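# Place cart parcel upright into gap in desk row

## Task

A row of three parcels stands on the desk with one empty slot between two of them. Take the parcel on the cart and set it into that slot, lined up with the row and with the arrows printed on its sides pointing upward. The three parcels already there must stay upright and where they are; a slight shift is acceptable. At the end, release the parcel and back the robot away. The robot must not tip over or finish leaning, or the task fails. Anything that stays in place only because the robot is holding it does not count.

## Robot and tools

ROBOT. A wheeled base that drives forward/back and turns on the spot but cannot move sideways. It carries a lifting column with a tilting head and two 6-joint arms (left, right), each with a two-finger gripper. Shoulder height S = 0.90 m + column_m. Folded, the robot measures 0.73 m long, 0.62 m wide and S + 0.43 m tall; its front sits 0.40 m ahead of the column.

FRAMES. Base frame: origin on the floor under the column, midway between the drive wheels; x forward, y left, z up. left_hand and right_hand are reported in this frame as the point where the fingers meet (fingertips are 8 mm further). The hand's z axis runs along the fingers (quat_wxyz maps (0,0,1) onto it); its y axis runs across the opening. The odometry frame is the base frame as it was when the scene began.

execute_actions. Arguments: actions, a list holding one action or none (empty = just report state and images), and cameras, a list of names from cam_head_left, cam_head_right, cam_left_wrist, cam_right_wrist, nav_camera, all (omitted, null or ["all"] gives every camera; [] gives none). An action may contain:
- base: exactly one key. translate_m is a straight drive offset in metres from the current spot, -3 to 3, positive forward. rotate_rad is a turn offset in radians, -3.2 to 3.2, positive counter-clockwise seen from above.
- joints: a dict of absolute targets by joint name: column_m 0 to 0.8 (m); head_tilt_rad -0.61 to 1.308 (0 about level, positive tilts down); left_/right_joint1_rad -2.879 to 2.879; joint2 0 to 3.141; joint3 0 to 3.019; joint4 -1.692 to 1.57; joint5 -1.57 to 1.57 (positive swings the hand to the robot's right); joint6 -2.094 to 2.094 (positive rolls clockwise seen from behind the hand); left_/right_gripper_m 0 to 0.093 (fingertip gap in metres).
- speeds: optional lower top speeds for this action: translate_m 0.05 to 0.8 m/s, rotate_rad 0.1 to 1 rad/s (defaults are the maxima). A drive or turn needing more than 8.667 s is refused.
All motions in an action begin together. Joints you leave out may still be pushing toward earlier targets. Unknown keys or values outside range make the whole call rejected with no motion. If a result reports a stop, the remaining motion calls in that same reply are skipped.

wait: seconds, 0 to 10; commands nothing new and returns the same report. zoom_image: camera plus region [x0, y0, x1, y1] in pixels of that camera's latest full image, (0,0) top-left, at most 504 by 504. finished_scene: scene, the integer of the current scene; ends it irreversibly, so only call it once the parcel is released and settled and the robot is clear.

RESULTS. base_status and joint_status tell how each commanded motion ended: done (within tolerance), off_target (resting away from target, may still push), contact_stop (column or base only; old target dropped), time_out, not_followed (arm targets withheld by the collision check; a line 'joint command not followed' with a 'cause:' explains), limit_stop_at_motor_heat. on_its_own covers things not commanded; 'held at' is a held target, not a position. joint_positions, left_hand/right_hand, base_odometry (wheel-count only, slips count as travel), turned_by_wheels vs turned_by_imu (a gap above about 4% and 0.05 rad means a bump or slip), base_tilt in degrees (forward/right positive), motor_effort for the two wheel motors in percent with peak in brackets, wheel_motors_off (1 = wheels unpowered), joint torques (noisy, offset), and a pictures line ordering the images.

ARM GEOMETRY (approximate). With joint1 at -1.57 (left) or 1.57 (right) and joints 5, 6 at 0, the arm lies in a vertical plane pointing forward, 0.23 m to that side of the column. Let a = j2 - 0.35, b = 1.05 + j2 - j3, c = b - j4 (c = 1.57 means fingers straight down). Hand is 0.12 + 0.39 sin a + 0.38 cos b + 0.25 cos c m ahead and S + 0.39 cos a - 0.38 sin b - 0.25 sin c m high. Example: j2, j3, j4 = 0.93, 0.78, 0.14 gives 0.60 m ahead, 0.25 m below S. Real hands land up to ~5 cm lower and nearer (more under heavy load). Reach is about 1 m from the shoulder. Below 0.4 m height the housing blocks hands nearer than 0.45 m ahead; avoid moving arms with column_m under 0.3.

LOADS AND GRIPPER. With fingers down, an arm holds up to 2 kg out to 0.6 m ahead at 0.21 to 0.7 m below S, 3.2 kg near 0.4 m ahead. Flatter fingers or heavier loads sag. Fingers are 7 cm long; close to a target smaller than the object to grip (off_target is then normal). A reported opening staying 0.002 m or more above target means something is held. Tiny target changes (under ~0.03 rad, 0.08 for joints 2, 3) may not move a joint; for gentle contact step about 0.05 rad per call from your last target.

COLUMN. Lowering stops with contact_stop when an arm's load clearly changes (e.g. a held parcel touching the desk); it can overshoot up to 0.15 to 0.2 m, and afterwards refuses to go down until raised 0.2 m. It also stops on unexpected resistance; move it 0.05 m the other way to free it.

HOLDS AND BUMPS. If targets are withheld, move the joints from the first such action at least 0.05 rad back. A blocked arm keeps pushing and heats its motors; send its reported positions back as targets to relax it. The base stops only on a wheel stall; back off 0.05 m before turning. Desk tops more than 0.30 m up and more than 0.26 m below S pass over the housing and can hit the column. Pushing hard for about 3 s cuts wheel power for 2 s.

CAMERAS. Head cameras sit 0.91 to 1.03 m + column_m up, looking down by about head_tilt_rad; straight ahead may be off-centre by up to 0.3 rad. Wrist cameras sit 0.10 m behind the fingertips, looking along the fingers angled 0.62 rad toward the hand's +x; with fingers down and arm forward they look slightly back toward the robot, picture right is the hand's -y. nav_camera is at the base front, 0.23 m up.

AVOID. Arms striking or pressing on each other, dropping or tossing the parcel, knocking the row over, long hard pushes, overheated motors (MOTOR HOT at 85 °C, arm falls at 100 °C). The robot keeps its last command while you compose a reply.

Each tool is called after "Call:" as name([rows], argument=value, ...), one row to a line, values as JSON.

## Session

Call:
execute_actions(actions=[])

Scene clock: 0.00 s.
Joint torques (N m, as the arm reports them, + toward a larger angle): no reading
base_odometry: x=+0.000 y=+0.000 heading=+0.000 (m, m, rad; odometry frame)
turned_by_wheels: +0.000 (rad since the last result)
turned_by_imu: +0.000 (rad since the last result)
base_tilt: forward=+0.1 right=-0.1 (deg)
base_status: not commanded
joint_positions: column_m=+0.557 head_tilt_rad=+0.895 left_joint1_rad=-1.568 left_joint2_rad=+0.901 left_joint3_rad=+0.385 left_joint4_rad=-0.983 left_joint5_rad=-0.055 left_joint6_rad=-0.024 left_gripper_m=+0.095 right_joint1_rad=+1.569 right_joint2_rad=+0.876 right_joint3_rad=+0.412 right_joint4_rad=-0.934 right_joint5_rad=-0.003 right_joint6_rad=-0.002 right_gripper_m=+0.094
joint_status: not commanded
wheel_motors_off: 0
motor_effort: left_wheel=+0 right_wheel=+3 (%)
left_hand: x=+0.1261 y=+0.2344 z=+1.2665 quat_wxyz=(+0.468, -0.001, -0.883, -0.030) (m; base frame)
right_hand: x=+0.1524 y=-0.2254 z=+1.2523 quat_wxyz=(+0.424, -0.001, -0.906, -0.001) (m; base frame)
pictures: cam_head_left, cam_head_right, cam_left_wrist, cam_right_wrist, nav_camera
Images, in order (width x height): cam_head_left 896x504, cam_head_right 896x504, cam_left_wrist 504x504, cam_right_wrist 504x504, nav_camera 896x504.

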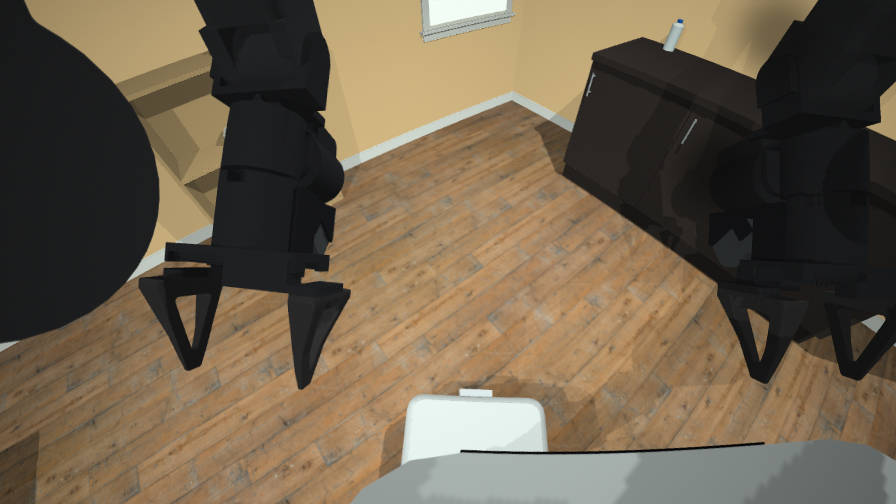

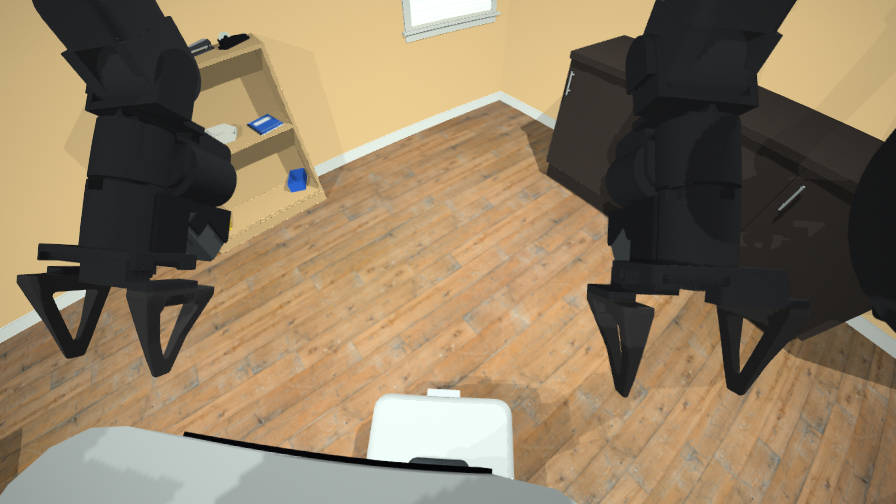

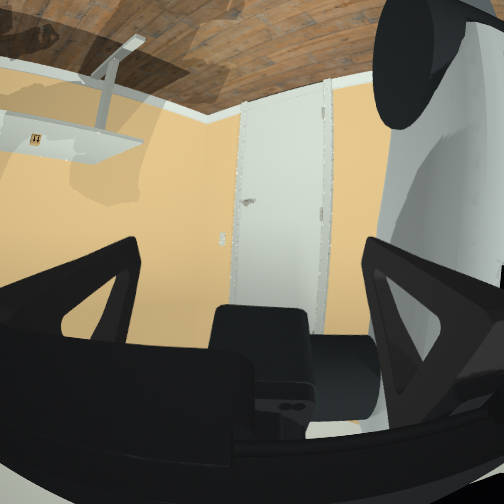

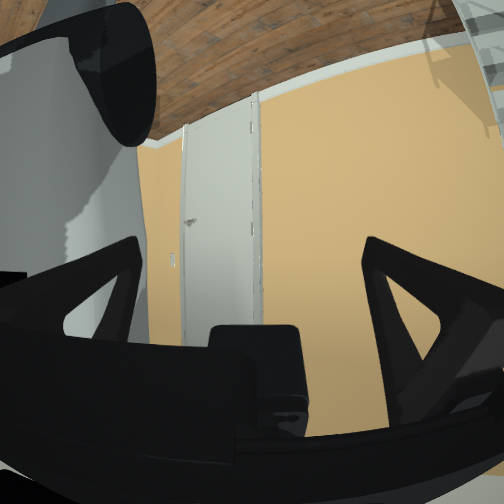

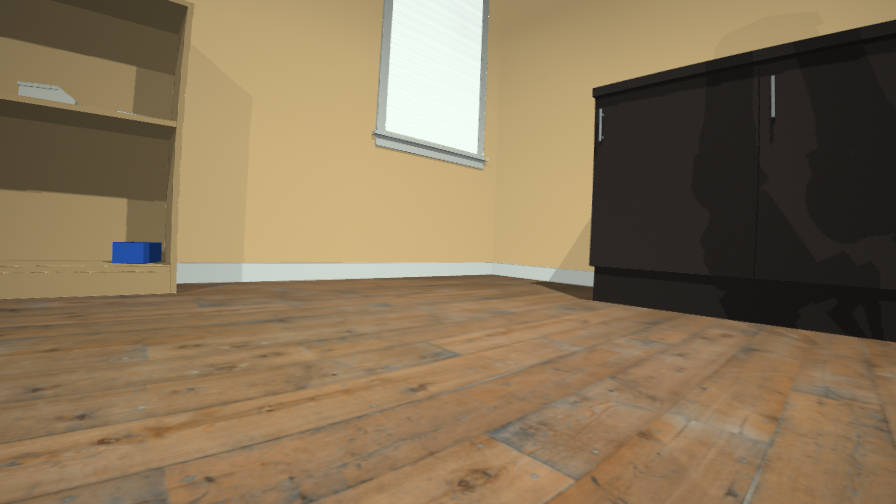

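Call:
execute_actions([
  {"base":{"rotate_rad":-2.2},"joints":{"head_tilt_rad":0.7,"right_joint1_rad":1.571,"right_joint2_rad":0.93,"right_joint3_rad":0.78,"right_joint4_rad":-0.37,"right_joint5_rad":0,"right_joint6_rad":0}},
], cameras=["cam_head_left","cam_head_right","nav_camera"])

Scene clock: 5.17 s.
Joint torques (N m, as the arm reports them, + toward a larger angle): left_arm=[-0.11 -7.25 -1.12 -1.7  -0.15  0.05] | right_arm=[  0.56 -15.15   3.44   0.65   0.     0.15]
base_odometry: x=+0.000 y=+0.000 heading=-2.199 (m, m, rad; odometry frame)
turned_by_wheels: -2.199 (rad since the last result)
turned_by_imu: -2.162 (rad since the last result)
base_tilt: forward=+0.0 right=+0.0 (deg)
base_status: done
joint_positions: column_m=+0.557 head_tilt_rad=+0.717 left_joint1_rad=-1.568 left_joint2_rad=+0.901 left_joint3_rad=+0.385 left_joint4_rad=-0.983 left_joint5_rad=-0.055 left_joint6_rad=-0.024 left_gripper_m=+0.095 right_joint1_rad=+1.569 right_joint2_rad=+0.928 right_joint3_rad=+0.785 right_joint4_rad=-0.375 right_joint5_rad=-0.001 right_joint6_rad=-0.002 right_gripper_m=+0.094
joint_status: all done
wheel_motors_off: 0
motor_effort: left_wheel=+4(37) right_wheel=-5(42) (%)
left_hand: x=+0.1261 y=+0.2344 z=+1.2665 quat_wxyz=(+0.468, -0.001, -0.883, -0.030) (m; base frame)
right_hand: x=+0.4788 y=-0.2262 z=+1.1800 quat_wxyz=(-0.003, +0.000, -1.000, +0.000) (m; base frame)
pictures: cam_head_left, cam_head_right, nav_camera
Images, in order (width x height): cam_head_left 896x504, cam_head_right 896x504, nav_camera 896x504.

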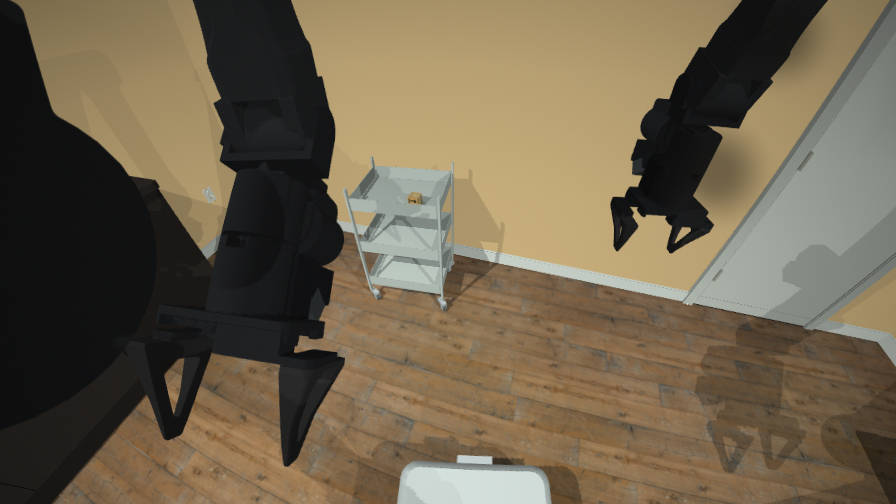

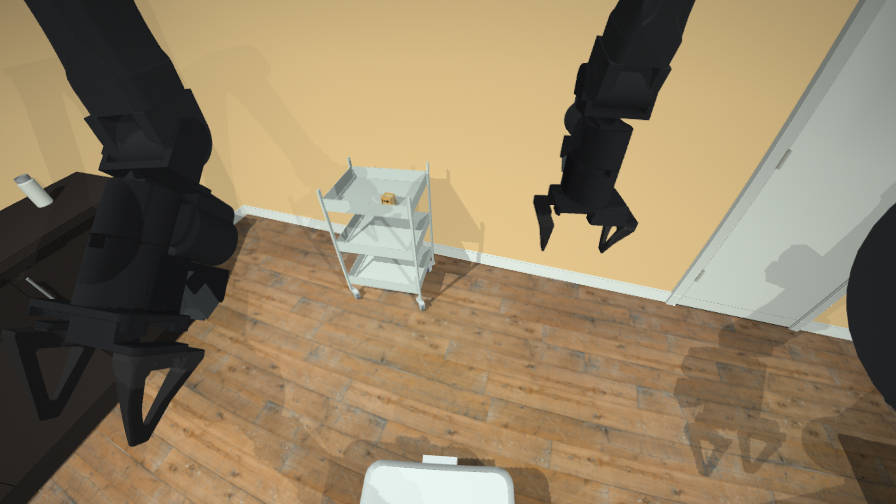

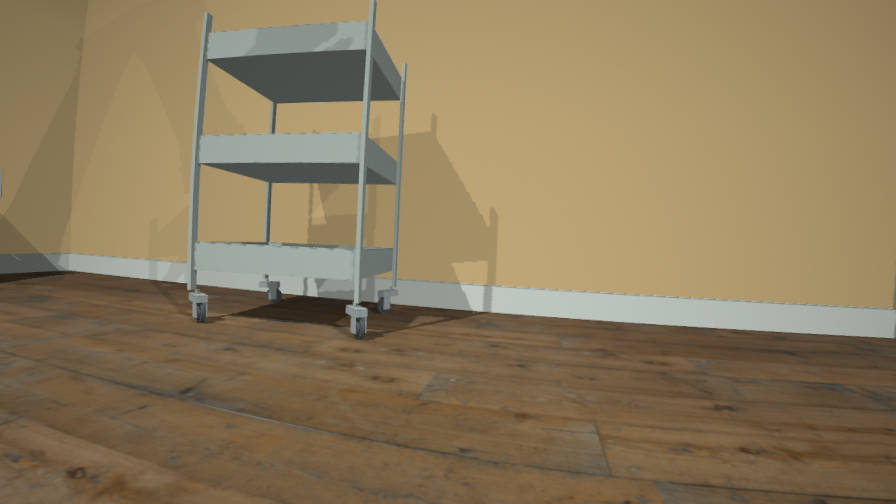

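Call:
zoom_image(camera="cam_head_left", region=[340,150,480,250])

Region (340, 150, 480, 250) of cam_head_left's 896x504 image, scaled by 3.600, with more detail than that image has; it fills the top 360 rows of this view, and the rest is white.

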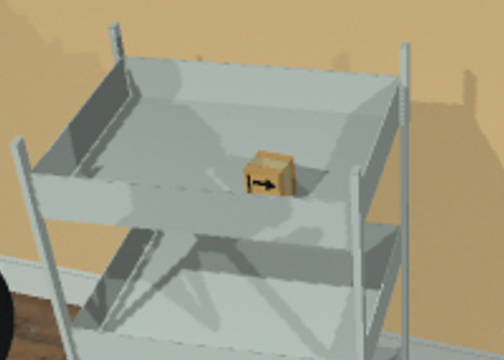

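Call:
execute_actions([
  {"base":{"rotate_rad":0.56},"joints":{"right_joint2_rad":1.35,"right_joint3_rad":1.4,"right_joint4_rad":-0.57,"right_joint5_rad":-0.95,"right_joint6_rad":-1.57,"head_tilt_rad":0.85}},
], cameras=["cam_head_left"])

Call:
execute_actions([
  {"base":{"translate_m":0.8}},
], cameras=["cam_head_left"])

Call:
execute_actions([
  {"base":{"rotate_rad":-0.68},"joints":{"column_m":0.35}},
], cameras=["cam_head_left","cam_head_right","cam_right_wrist"])

Scene clock: 12.57 s.
Joint torques (N m, as the arm reports them, + toward a larger angle): left_arm=[-0.06 -7.65 -0.99 -1.69 -0.15  0.04] | right_arm=[  0.65 -20.98   5.84   0.11  -0.82  -0.01]
base_odometry: x=+0.000 y=+0.000 heading=-1.640 (m, m, rad; odometry frame)
turned_by_wheels: +0.559 (rad since the last result)
turned_by_imu: +0.553 (rad since the last result)
base_tilt: forward=+0.1 right=-0.2 (deg)
base_status: done
joint_positions: column_m=+0.557 head_tilt_rad=+0.851 left_joint1_rad=-1.568 left_joint2_rad=+0.901 left_joint3_rad=+0.385 left_joint4_rad=-0.983 left_joint5_rad=-0.055 left_joint6_rad=-0.024 left_gripper_m=+0.095 right_joint1_rad=+1.569 right_joint2_rad=+1.346 right_joint3_rad=+1.397 right_joint4_rad=-0.564 right_joint5_rad=-0.949 right_joint6_rad=-1.556 right_gripper_m=+0.094
joint_status: all done
wheel_motors_off: 0
motor_effort: left_wheel=-4(20) right_wheel=+2(23) (%)
left_hand: x=+0.1261 y=+0.2344 z=+1.2665 quat_wxyz=(+0.468, -0.001, -0.883, -0.030) (m; base frame)
right_hand: x=+0.6571 y=-0.0869 z=+1.1721 quat_wxyz=(-0.324, +0.626, -0.632, -0.321) (m; base frame)
pictures: cam_head_left
Images, in order (width x height): cam_head_left 896x504.

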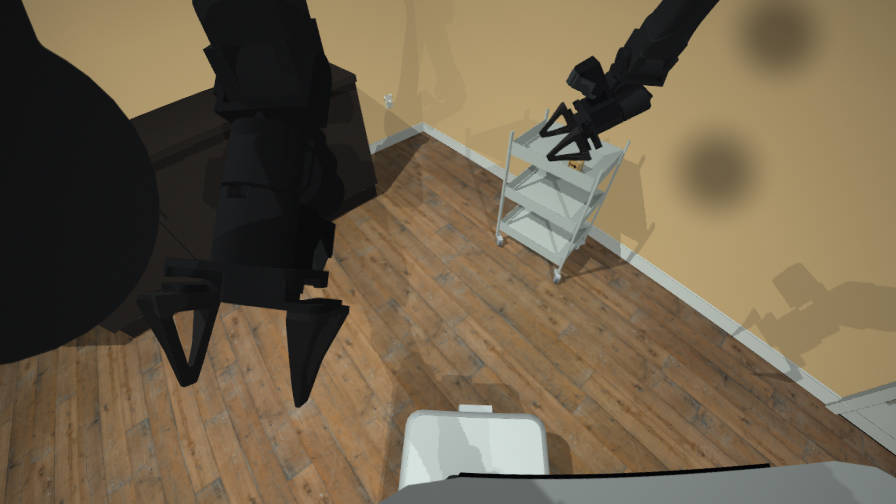

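Scene clock: 15.70 s.
Joint torques (N m, as the arm reports them, + toward a larger angle): left_arm=[-0.04 -7.37 -0.99 -1.86 -0.16  0.05] | right_arm=[  0.77 -21.54   5.74   0.23  -0.84  -0.06]
base_odometry: x=-0.056 y=-0.798 heading=-1.641 (m, m, rad; odometry frame)
turned_by_wheels: -0.001 (rad since the last result)
turned_by_imu: +0.002 (rad since the last result)
base_tilt: forward=+0.0 right=-0.1 (deg)
base_status: done
joint_positions: column_m=+0.557 head_tilt_rad=+0.852 left_joint1_rad=-1.568 left_joint2_rad=+0.901 left_joint3_rad=+0.387 left_joint4_rad=-0.983 left_joint5_rad=-0.055 left_joint6_rad=-0.024 left_gripper_m=+0.095 right_joint1_rad=+1.569 right_joint2_rad=+1.346 right_joint3_rad=+1.397 right_joint4_rad=-0.564 right_joint5_rad=-0.949 right_joint6_rad=-1.557 right_gripper_m=+0.094
joint_status: not commanded
wheel_motors_off: 0
motor_effort: left_wheel=-1(40) right_wheel=+1(55) (%)
left_hand: x=+0.1273 y=+0.2344 z=+1.2661 quat_wxyz=(+0.467, -0.001, -0.884, -0.030) (m; base frame)
right_hand: x=+0.6571 y=-0.0869 z=+1.1721 quat_wxyz=(-0.324, +0.626, -0.632, -0.321) (m; base frame)
pictures: cam_head_left
Images, in order (width x height): cam_head_left 896x504.

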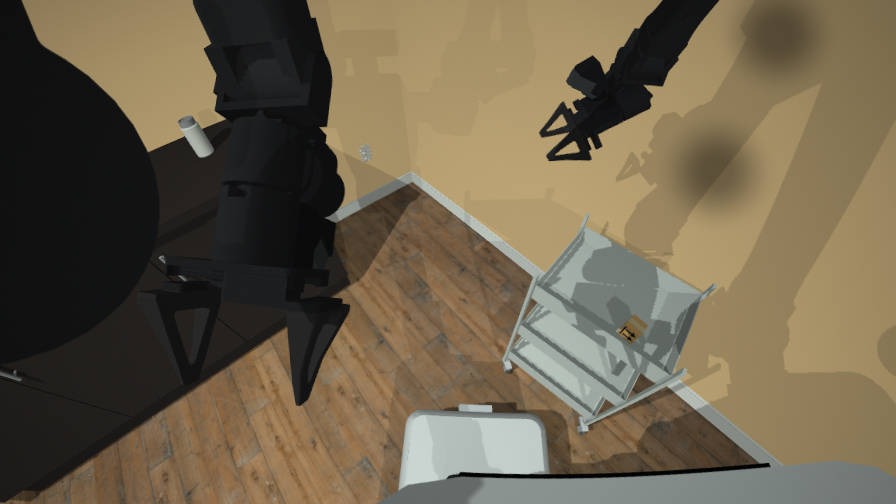

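Scene clock: 18.93 s.
Joint torques (N m, as the arm reports them, + toward a larger angle): left_arm=[-0.3  -7.22 -1.18 -1.74 -0.15  0.04] | right_arm=[  0.14 -21.37   5.93   0.08  -0.82  -0.01]
base_odometry: x=-0.056 y=-0.798 heading=-2.320 (m, m, rad; odometry frame)
turned_by_wheels: -0.679 (rad since the last result)
turned_by_imu: -0.667 (rad since the last result)
base_tilt: forward=-0.1 right=-0.1 (deg)
base_status: done
joint_positions: column_m=+0.350 head_tilt_rad=+0.852 left_joint1_rad=-1.568 left_joint2_rad=+0.901 left_joint3_rad=+0.387 left_joint4_rad=-0.983 left_joint5_rad=-0.055 left_joint6_rad=-0.024 left_gripper_m=+0.095 right_joint1_rad=+1.569 right_joint2_rad=+1.346 right_joint3_rad=+1.397 right_joint4_rad=-0.564 right_joint5_rad=-0.949 right_joint6_rad=-1.557 right_gripper_m=+0.094
joint_status: all done
wheel_motors_off: 0
motor_effort: left_wheel=+6(29) right_wheel=-7(45) (%)
left_hand: x=+0.1273 y=+0.2344 z=+1.0593 quat_wxyz=(+0.467, -0.001, -0.884, -0.030) (m; base frame)
right_hand: x=+0.6571 y=-0.0867 z=+0.9654 quat_wxyz=(-0.324, +0.626, -0.632, -0.321) (m; base frame)
pictures: cam_head_left, cam_head_right, cam_right_wrist
Images, in order (width x height): cam_head_left 896x504, cam_head_right 896x504, cam_right_wrist 504x504.

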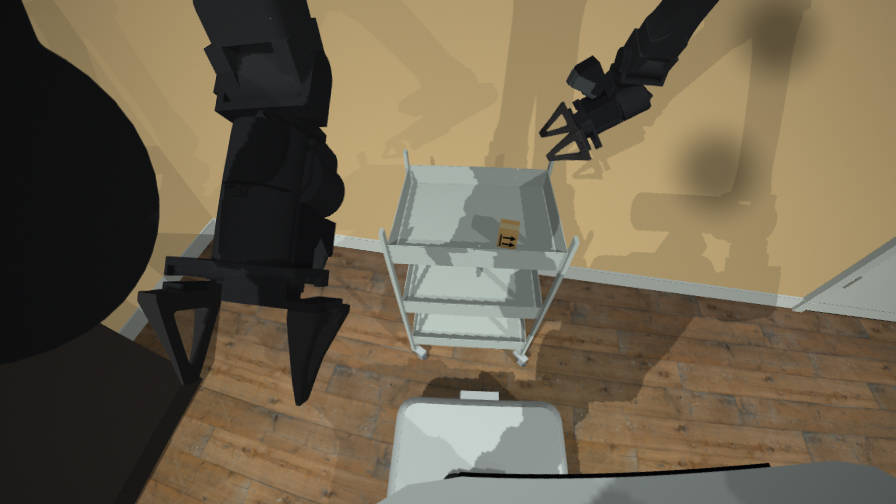

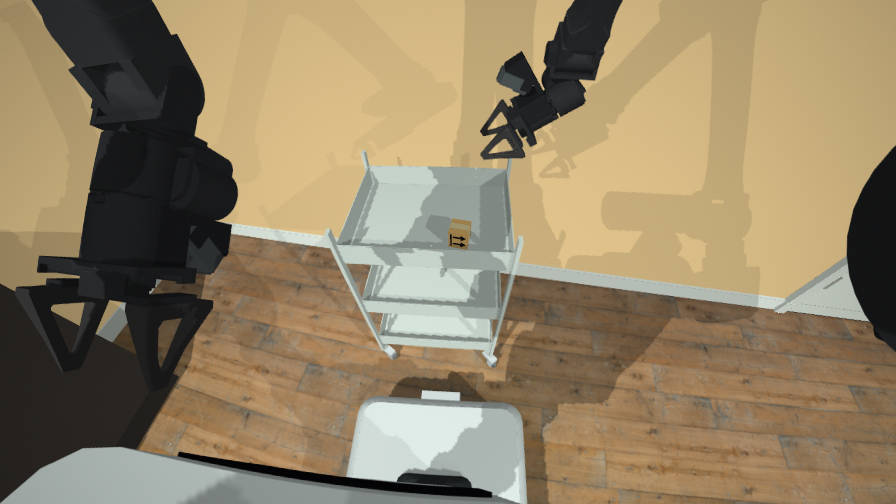

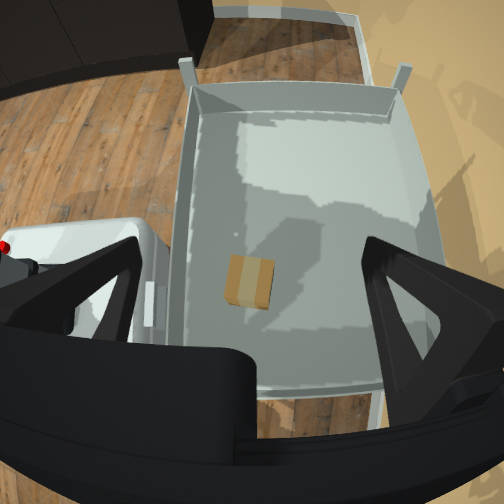

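Call:
execute_actions([
  {"joints":{"right_joint1_rad":1.68,"right_joint5_rad":-0.78,"column_m":0.23}},
], cameras=["cam_head_right","cam_right_wrist"])

Scene clock: 24.40 s.
Joint torques (N m, as the arm reports them, + toward a larger angle): left_arm=[ 0.04 -7.25 -1.11 -1.72 -0.14  0.05] | right_arm=[  0.53 -21.24   5.73   0.14  -0.69  -0.02]
base_odometry: x=-0.056 y=-0.798 heading=-2.320 (m, m, rad; odometry frame)
turned_by_wheels: +0.000 (rad since the last result)
turned_by_imu: +0.001 (rad since the last result)
base_tilt: forward=+0.1 right=-0.1 (deg)
base_status: not commanded
joint_positions: column_m=+0.230 head_tilt_rad=+0.852 left_joint1_rad=-1.568 left_joint2_rad=+0.901 left_joint3_rad=+0.387 left_joint4_rad=-0.983 left_joint5_rad=-0.055 left_joint6_rad=-0.024 left_gripper_m=+0.095 right_joint1_rad=+1.692 right_joint2_rad=+1.346 right_joint3_rad=+1.397 right_joint4_rad=-0.564 right_joint5_rad=-0.782 right_joint6_rad=-1.557 right_gripper_m=+0.094
joint_status: all done
wheel_motors_off: 0
motor_effort: left_wheel=+7(7) right_wheel=-9(9) (%)
left_hand: x=+0.1273 y=+0.2344 z=+0.9393 quat_wxyz=(+0.467, -0.001, -0.884, -0.030) (m; base frame)
right_hand: x=+0.6479 y=-0.0382 z=+0.8399 quat_wxyz=(-0.296, +0.655, -0.622, -0.310) (m; base frame)
pictures: cam_head_right, cam_right_wrist
Images, in order (width x height): cam_head_right 896x504, cam_right_wrist 504x504.

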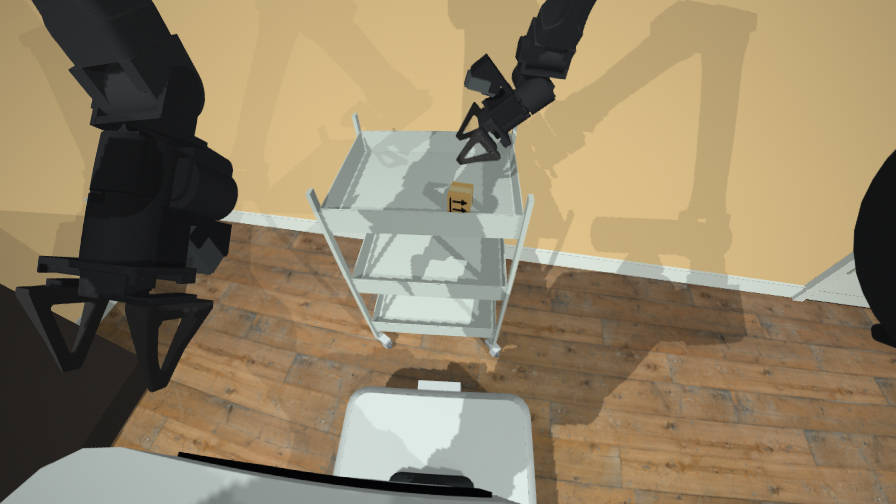

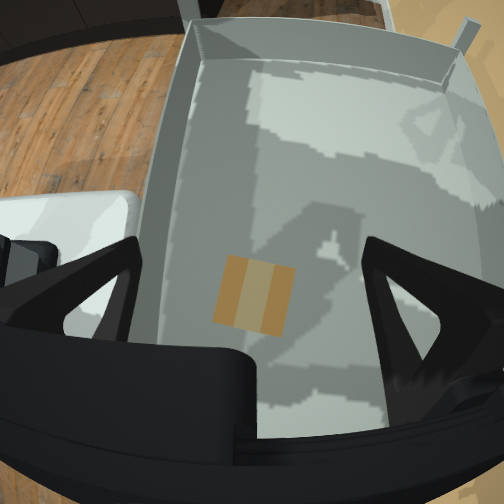

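Call:
execute_actions([
  {"joints":{"right_gripper_m":0.078,"column_m":0.14}},
], cameras=["cam_head_right","cam_right_wrist"])

Scene clock: 28.97 s.
Joint torques (N m, as the arm reports them, + toward a larger angle): left_arm=[-0.25 -7.39 -1.13 -1.73 -0.16  0.04] | right_arm=[  1.24 -21.31   5.85   0.24  -0.66  -0.05]
base_odometry: x=-0.056 y=-0.798 heading=-2.320 (m, m, rad; odometry frame)
turned_by_wheels: +0.000 (rad since the last result)
turned_by_imu: +0.001 (rad since the last result)
base_tilt: forward=-0.1 right=-0.2 (deg)
base_status: not commanded
joint_positions: column_m=+0.140 head_tilt_rad=+0.852 left_joint1_rad=-1.568 left_joint2_rad=+0.901 left_joint3_rad=+0.387 left_joint4_rad=-0.983 left_joint5_rad=-0.055 left_joint6_rad=-0.024 left_gripper_m=+0.095 right_joint1_rad=+1.692 right_joint2_rad=+1.346 right_joint3_rad=+1.397 right_joint4_rad=-0.564 right_joint5_rad=-0.782 right_joint6_rad=-1.557 right_gripper_m=+0.078
joint_status: all done
wheel_motors_off: 0
motor_effort: left_wheel=+7(7) right_wheel=-9(9) (%)
left_hand: x=+0.1273 y=+0.2344 z=+0.8493 quat_wxyz=(+0.467, -0.001, -0.884, -0.030) (m; base frame)
right_hand: x=+0.6479 y=-0.0382 z=+0.7499 quat_wxyz=(-0.296, +0.655, -0.622, -0.310) (m; base frame)
pictures: cam_head_right, cam_right_wrist
Images, in order (width x height): cam_head_right 896x504, cam_right_wrist 504x504.

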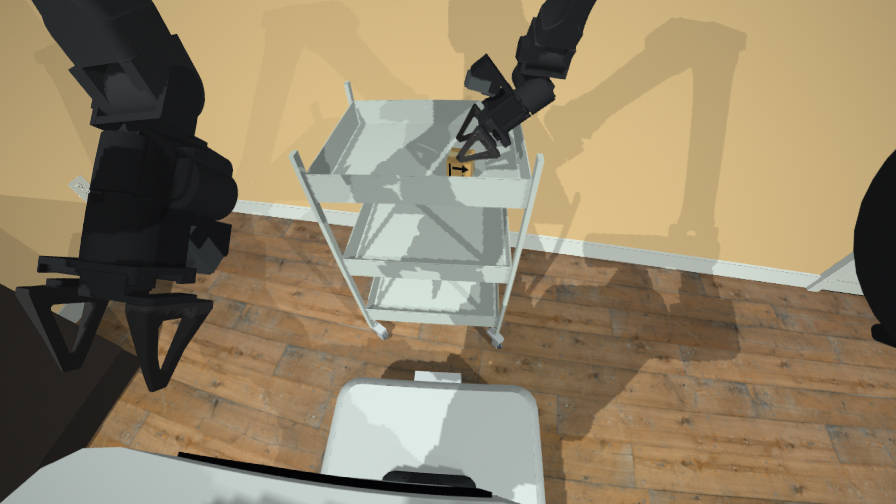

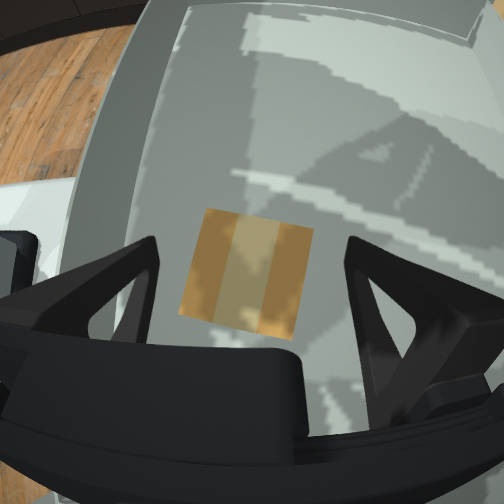

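Call:
execute_actions([
  {"joints":{"column_m":0.097}},
], cameras=["cam_right_wrist"])

Call:
execute_actions([
  {"joints":{"right_gripper_m":0.03}},
], cameras=["cam_right_wrist"])

Call:
execute_actions([
  {"joints":{"column_m":0.33}},
], cameras=["cam_right_wrist","cam_head_right"])

Scene clock: 31.77 s.
Joint torques (N m, as the arm reports them, + toward a larger angle): left_arm=[-0.18 -7.28 -1.02 -1.71 -0.15  0.05] | right_arm=[  0.79 -21.53   5.79   0.27  -0.7   -0.01]
base_odometry: x=-0.056 y=-0.798 heading=-2.320 (m, m, rad; odometry frame)
turned_by_wheels: +0.000 (rad since the last result)
turned_by_imu: +0.001 (rad since the last result)
base_tilt: forward=+0.0 right=-0.3 (deg)
base_status: not commanded
joint_positions: column_m=+0.097 head_tilt_rad=+0.852 left_joint1_rad=-1.568 left_joint2_rad=+0.901 left_joint3_rad=+0.387 left_joint4_rad=-0.983 left_joint5_rad=-0.055 left_joint6_rad=-0.024 left_gripper_m=+0.095 right_joint1_rad=+1.692 right_joint2_rad=+1.346 right_joint3_rad=+1.397 right_joint4_rad=-0.564 right_joint5_rad=-0.782 right_joint6_rad=-1.557 right_gripper_m=+0.078
joint_status: all done
wheel_motors_off: 0
motor_effort: left_wheel=+7(7) right_wheel=-9(9) (%)
left_hand: x=+0.1273 y=+0.2344 z=+0.8063 quat_wxyz=(+0.467, -0.001, -0.884, -0.030) (m; base frame)
right_hand: x=+0.6479 y=-0.0382 z=+0.7069 quat_wxyz=(-0.296, +0.655, -0.622, -0.310) (m; base frame)
pictures: cam_right_wrist
Images, in order (width x height): cam_right_wrist 504x504.

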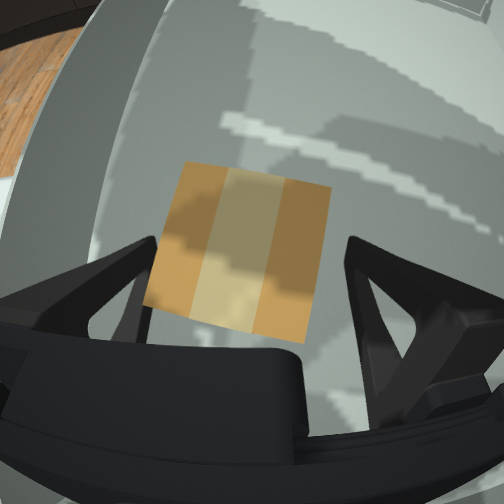

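Scene clock: 32.37 s.
Joint torques (N m, as the arm reports them, + toward a larger angle): left_arm=[-0.39 -6.91 -1.09 -1.69 -0.15  0.04] | right_arm=[  1.07 -20.91   5.75   0.    -0.67   0.01]
base_odometry: x=-0.056 y=-0.798 heading=-2.320 (m, m, rad; odometry frame)
turned_by_wheels: +0.000 (rad since the last result)
turned_by_imu: +0.000 (rad since the last result)
base_tilt: forward=+0.0 right=-0.2 (deg)
base_status: not commanded
joint_positions: column_m=+0.097 head_tilt_rad=+0.852 left_joint1_rad=-1.568 left_joint2_rad=+0.901 left_joint3_rad=+0.387 left_joint4_rad=-0.983 left_joint5_rad=-0.055 left_joint6_rad=-0.024 left_gripper_m=+0.095 right_joint1_rad=+1.692 right_joint2_rad=+1.346 right_joint3_rad=+1.397 right_joint4_rad=-0.564 right_joint5_rad=-0.782 right_joint6_rad=-1.557 right_gripper_m=+0.051
joint_status: right_gripper_m off_target (ended at +0.051, target +0.030)
wheel_motors_off: 0
motor_effort: left_wheel=+7(7) right_wheel=-9(9) (%)
left_hand: x=+0.1273 y=+0.2344 z=+0.8063 quat_wxyz=(+0.467, -0.001, -0.884, -0.030) (m; base frame)
right_hand: x=+0.6479 y=-0.0383 z=+0.7068 quat_wxyz=(-0.296, +0.655, -0.622, -0.310) (m; base frame)
pictures: cam_right_wrist
Images, in order (width x height): cam_right_wrist 504x504.

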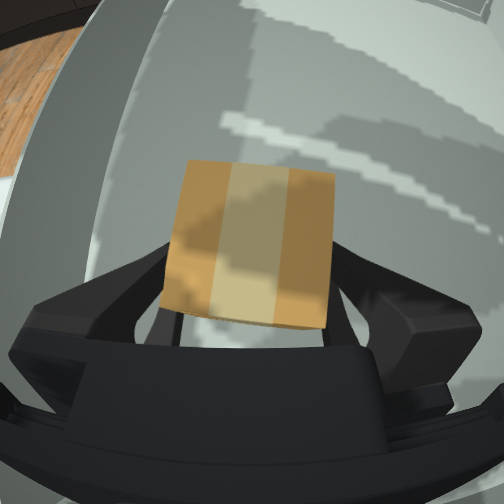

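Scene clock: 35.97 s.
Joint torques (N m, as the arm reports them, + toward a larger angle): left_arm=[-0.41 -7.35 -1.09 -1.7  -0.14  0.05] | right_arm=[  1.25 -21.39   5.67   0.04  -0.78  -0.02]
base_odometry: x=-0.056 y=-0.798 heading=-2.320 (m, m, rad; odometry frame)
turned_by_wheels: +0.000 (rad since the last result)
turned_by_imu: +0.001 (rad since the last result)
base_tilt: forward=-0.1 right=-0.1 (deg)
base_status: not commanded
joint_positions: column_m=+0.330 head_tilt_rad=+0.852 left_joint1_rad=-1.568 left_joint2_rad=+0.901 left_joint3_rad=+0.387 left_joint4_rad=-0.983 left_joint5_rad=-0.055 left_joint6_rad=-0.024 left_gripper_m=+0.095 right_joint1_rad=+1.692 right_joint2_rad=+1.346 right_joint3_rad=+1.397 right_joint4_rad=-0.564 right_joint5_rad=-0.780 right_joint6_rad=-1.557 right_gripper_m=+0.051
joint_status: all done
wheel_motors_off: 0
motor_effort: left_wheel=+7(7) right_wheel=-9(9) (%)
left_hand: x=+0.1273 y=+0.2344 z=+1.0392 quat_wxyz=(+0.467, -0.001, -0.884, -0.030) (m; base frame)
right_hand: x=+0.6478 y=-0.0384 z=+0.9393 quat_wxyz=(-0.296, +0.655, -0.622, -0.309) (m; base frame)
pictures: cam_head_right, cam_right_wrist
Images, in order (width x height): cam_head_right 896x504, cam_right_wrist 504x504.

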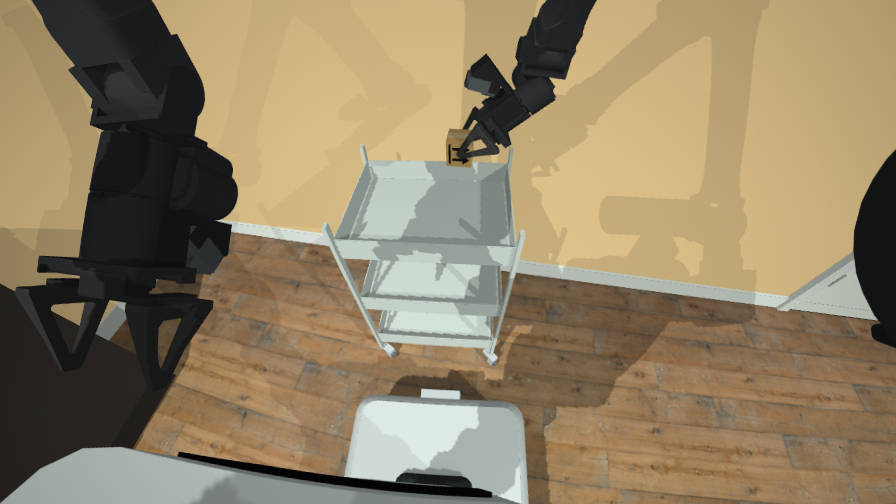

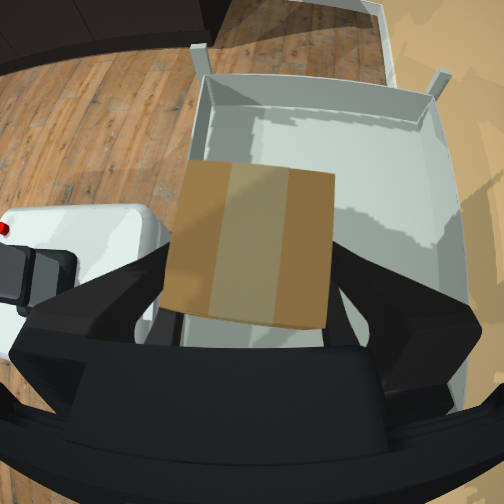

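Call:
execute_actions([
  {"base":{"translate_m":-0.7},"joints":{"column_m":0.55,"head_tilt_rad":0.6,"right_joint1_rad":1.571,"right_joint2_rad":0.93,"right_joint3_rad":0.78,"right_joint4_rad":-0.37,"right_joint5_rad":0.6}},
], cameras=[])

Call:
execute_actions([
  {"base":{"rotate_rad":-1.4}},
], cameras=["cam_head_left","cam_head_right","nav_camera"])

Scene clock: 41.43 s.
Joint torques (N m, as the arm reports them, + toward a larger angle): left_arm=[-0.08 -7.13 -0.96 -1.68 -0.14  0.04] | right_arm=[  1.04 -15.6    4.55   0.52   0.46  -0.03]
base_odometry: x=+0.421 y=-0.286 heading=-2.320 (m, m, rad; odometry frame)
turned_by_wheels: +0.000 (rad since the last result)
turned_by_imu: -0.001 (rad since the last result)
base_tilt: forward=+0.0 right=-0.1 (deg)
base_status: done
joint_positions: column_m=+0.550 head_tilt_rad=+0.617 left_joint1_rad=-1.568 left_joint2_rad=+0.901 left_joint3_rad=+0.384 left_joint4_rad=-0.983 left_joint5_rad=-0.055 left_joint6_rad=-0.024 left_gripper_m=+0.095 right_joint1_rad=+1.561 right_joint2_rad=+0.937 right_joint3_rad=+0.769 right_joint4_rad=-0.375 right_joint5_rad=+0.597 right_joint6_rad=-1.557 right_gripper_m=+0.051
joint_status: all done
wheel_motors_off: 0
motor_effort: left_wheel=+0(41) right_wheel=+0(53) (%)
left_hand: x=+0.1257 y=+0.2344 z=+1.2598 quat_wxyz=(+0.468, -0.001, -0.883, -0.030) (m; base frame)
right_hand: x=+0.4667 y=-0.3262 z=+1.1983 quat_wxyz=(+0.216, +0.671, -0.679, +0.205) (m; base frame)
pictures: none
No camera images: the call's "cameras" was empty. Leave "cameras" out to get every camera's image.

Scene clock: 44.40 s.
Joint torques (N m, as the arm reports them, + toward a larger angle): left_arm=[-0.04 -7.5  -0.77 -1.76 -0.14  0.04] | right_arm=[  0.54 -15.54   4.47   0.53   0.44   0.  ]
base_odometry: x=+0.421 y=-0.286 heading=+2.564 (m, m, rad; odometry frame)
turned_by_wheels: -1.399 (rad since the last result)
turned_by_imu: -1.375 (rad since the last result)
base_tilt: forward=+0.0 right=-0.1 (deg)
base_status: done
joint_positions: column_m=+0.550 head_tilt_rad=+0.617 left_joint1_rad=-1.568 left_joint2_rad=+0.901 left_joint3_rad=+0.384 left_joint4_rad=-0.983 left_joint5_rad=-0.055 left_joint6_rad=-0.024 left_gripper_m=+0.095 right_joint1_rad=+1.562 right_joint2_rad=+0.937 right_joint3_rad=+0.769 right_joint4_rad=-0.375 right_joint5_rad=+0.597 right_joint6_rad=-1.557 right_gripper_m=+0.051
joint_status: not commanded
wheel_motors_off: 0
motor_effort: left_wheel=+4(39) right_wheel=-5(43) (%)
left_hand: x=+0.1257 y=+0.2344 z=+1.2598 quat_wxyz=(+0.468, -0.001, -0.883, -0.030) (m; base frame)
right_hand: x=+0.4668 y=-0.3258 z=+1.1983 quat_wxyz=(+0.216, +0.671, -0.679, +0.205) (m; base frame)
pictures: cam_head_left, cam_head_right, nav_camera
Images, in order (width x height): cam_head_left 896x504, cam_head_right 896x504, nav_camera 896x504.

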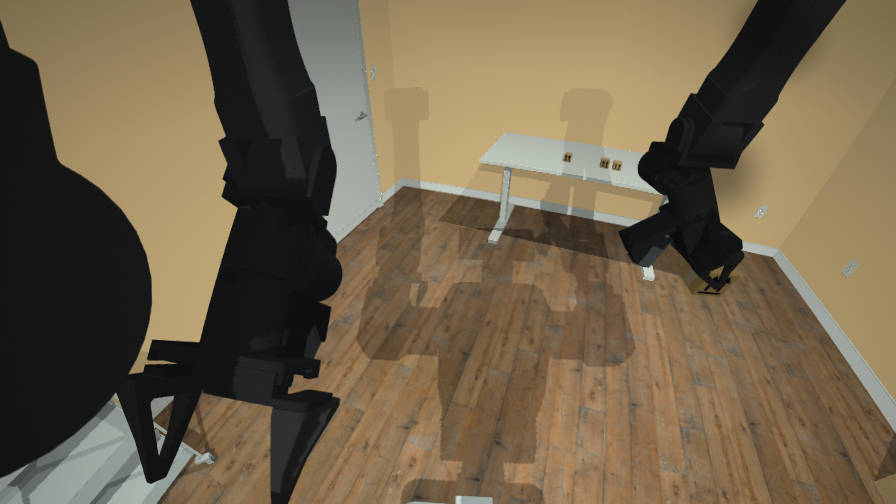

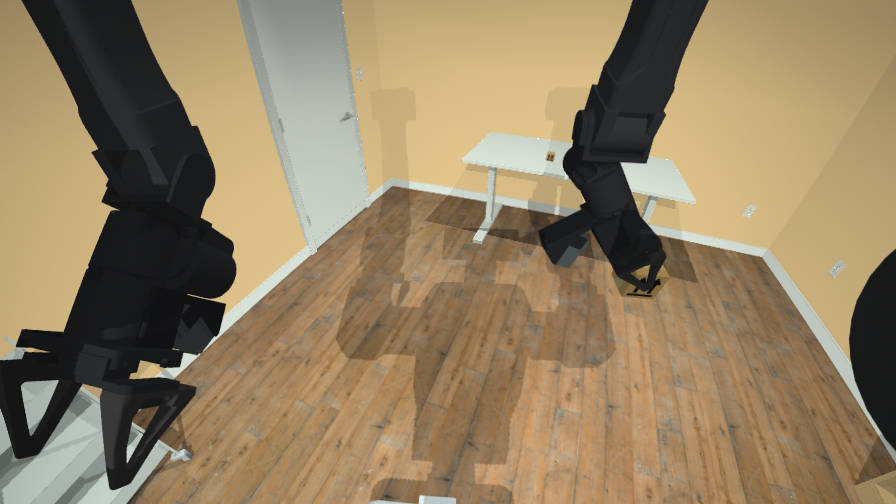

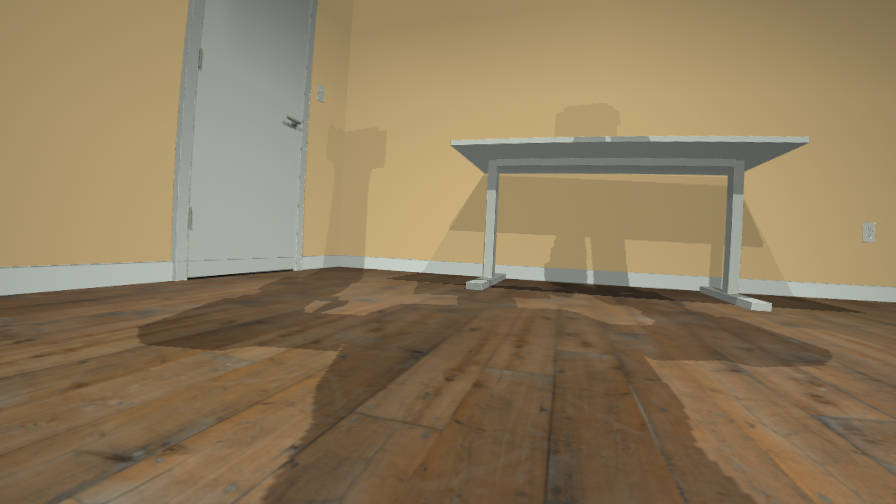

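Call:
execute_actions([
  {"base":{"rotate_rad":-0.2},"joints":{"head_tilt_rad":0.85}},
], cameras=[])

Call:
execute_actions([
  {"base":{"translate_m":1.4}},
], cameras=["cam_head_left","cam_head_right","nav_camera"])

Scene clock: 51.13 s.
Joint torques (N m, as the arm reports them, + toward a larger angle): left_arm=[-0.06 -7.44 -0.91 -1.75 -0.15  0.03] | right_arm=[  0.64 -15.27   4.47   0.6    0.44   0.  ]
base_odometry: x=+0.421 y=-0.286 heading=+2.365 (m, m, rad; odometry frame)
turned_by_wheels: -0.199 (rad since the last result)
turned_by_imu: -0.195 (rad since the last result)
base_tilt: forward=-0.1 right=-0.1 (deg)
base_status: done
joint_positions: column_m=+0.550 head_tilt_rad=+0.851 left_joint1_rad=-1.568 left_joint2_rad=+0.901 left_joint3_rad=+0.384 left_joint4_rad=-0.983 left_joint5_rad=-0.055 left_joint6_rad=-0.024 left_gripper_m=+0.095 right_joint1_rad=+1.562 right_joint2_rad=+0.937 right_joint3_rad=+0.769 right_joint4_rad=-0.375 right_joint5_rad=+0.597 right_joint6_rad=-1.557 right_gripper_m=+0.051
joint_status: all done
wheel_motors_off: 0
motor_effort: left_wheel=+4(22) right_wheel=-5(27) (%)
left_hand: x=+0.1257 y=+0.2344 z=+1.2598 quat_wxyz=(+0.468, -0.001, -0.883, -0.030) (m; base frame)
right_hand: x=+0.4668 y=-0.3257 z=+1.1983 quat_wxyz=(+0.216, +0.671, -0.679, +0.205) (m; base frame)
pictures: none
No camera images: the call's "cameras" was empty. Leave "cameras" out to get every camera's image.

Scene clock: 55.00 s.
Joint torques (N m, as the arm reports them, + toward a larger angle): left_arm=[-0.27 -7.25 -1.05 -1.73 -0.15  0.04] | right_arm=[  0.16 -15.55   4.33   0.64   0.47  -0.02]
base_odometry: x=-0.577 y=+0.696 heading=+2.364 (m, m, rad; odometry frame)
turned_by_wheels: -0.001 (rad since the last result)
turned_by_imu: +0.003 (rad since the last result)
base_tilt: forward=+0.0 right=-0.1 (deg)
base_status: done
joint_positions: column_m=+0.550 head_tilt_rad=+0.852 left_joint1_rad=-1.568 left_joint2_rad=+0.901 left_joint3_rad=+0.386 left_joint4_rad=-0.983 left_joint5_rad=-0.055 left_joint6_rad=-0.024 left_gripper_m=+0.095 right_joint1_rad=+1.562 right_joint2_rad=+0.937 right_joint3_rad=+0.772 right_joint4_rad=-0.375 right_joint5_rad=+0.597 right_joint6_rad=-1.557 right_gripper_m=+0.051
joint_status: not commanded
wheel_motors_off: 0
motor_effort: left_wheel=-1(41) right_wheel=+1(44) (%)
left_hand: x=+0.1271 y=+0.2344 z=+1.2593 quat_wxyz=(+0.467, -0.001, -0.884, -0.030) (m; base frame)
right_hand: x=+0.4682 y=-0.3257 z=+1.1987 quat_wxyz=(+0.215, +0.671, -0.679, +0.206) (m; base frame)
pictures: cam_head_left, cam_head_right, nav_camera
Images, in order (width x height): cam_head_left 896x504, cam_head_right 896x504, nav_camera 896x504.

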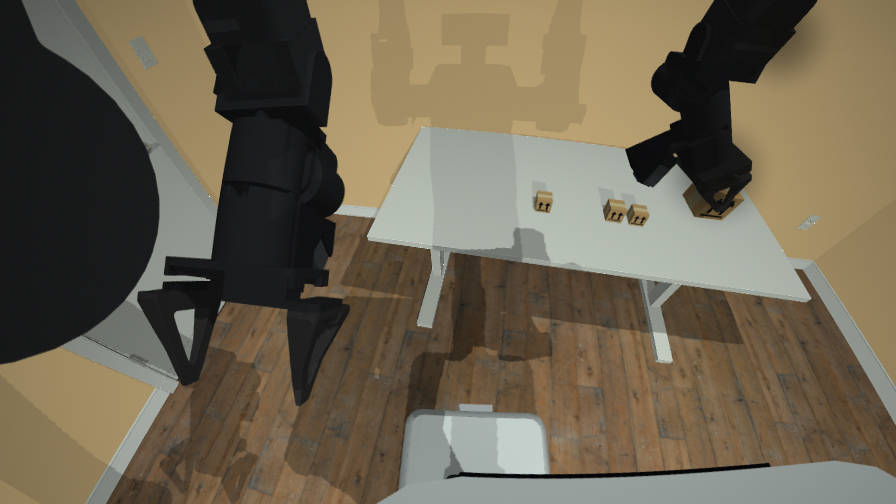

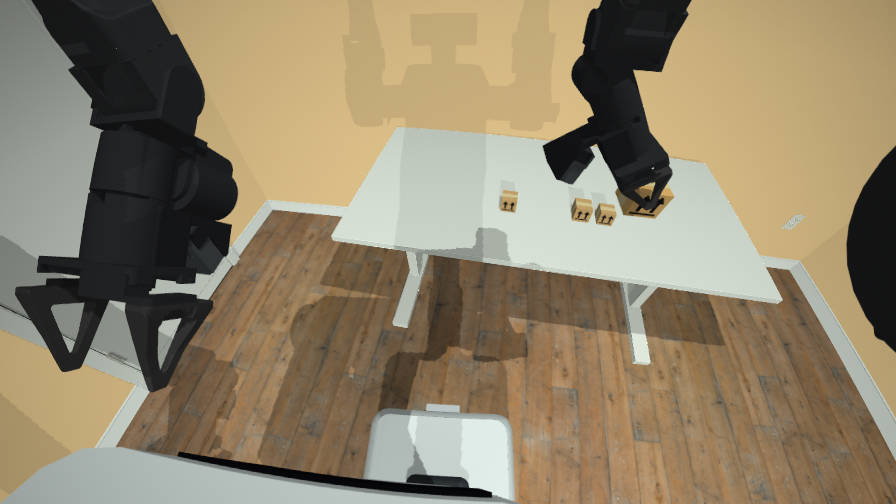

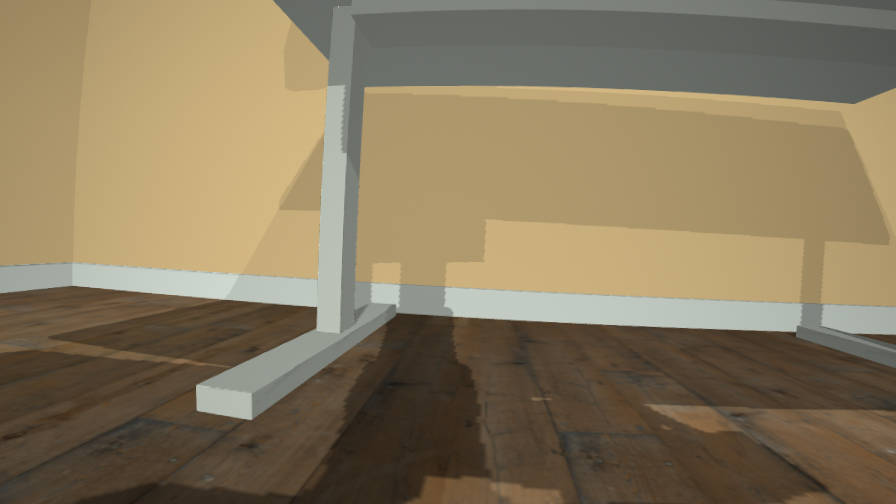

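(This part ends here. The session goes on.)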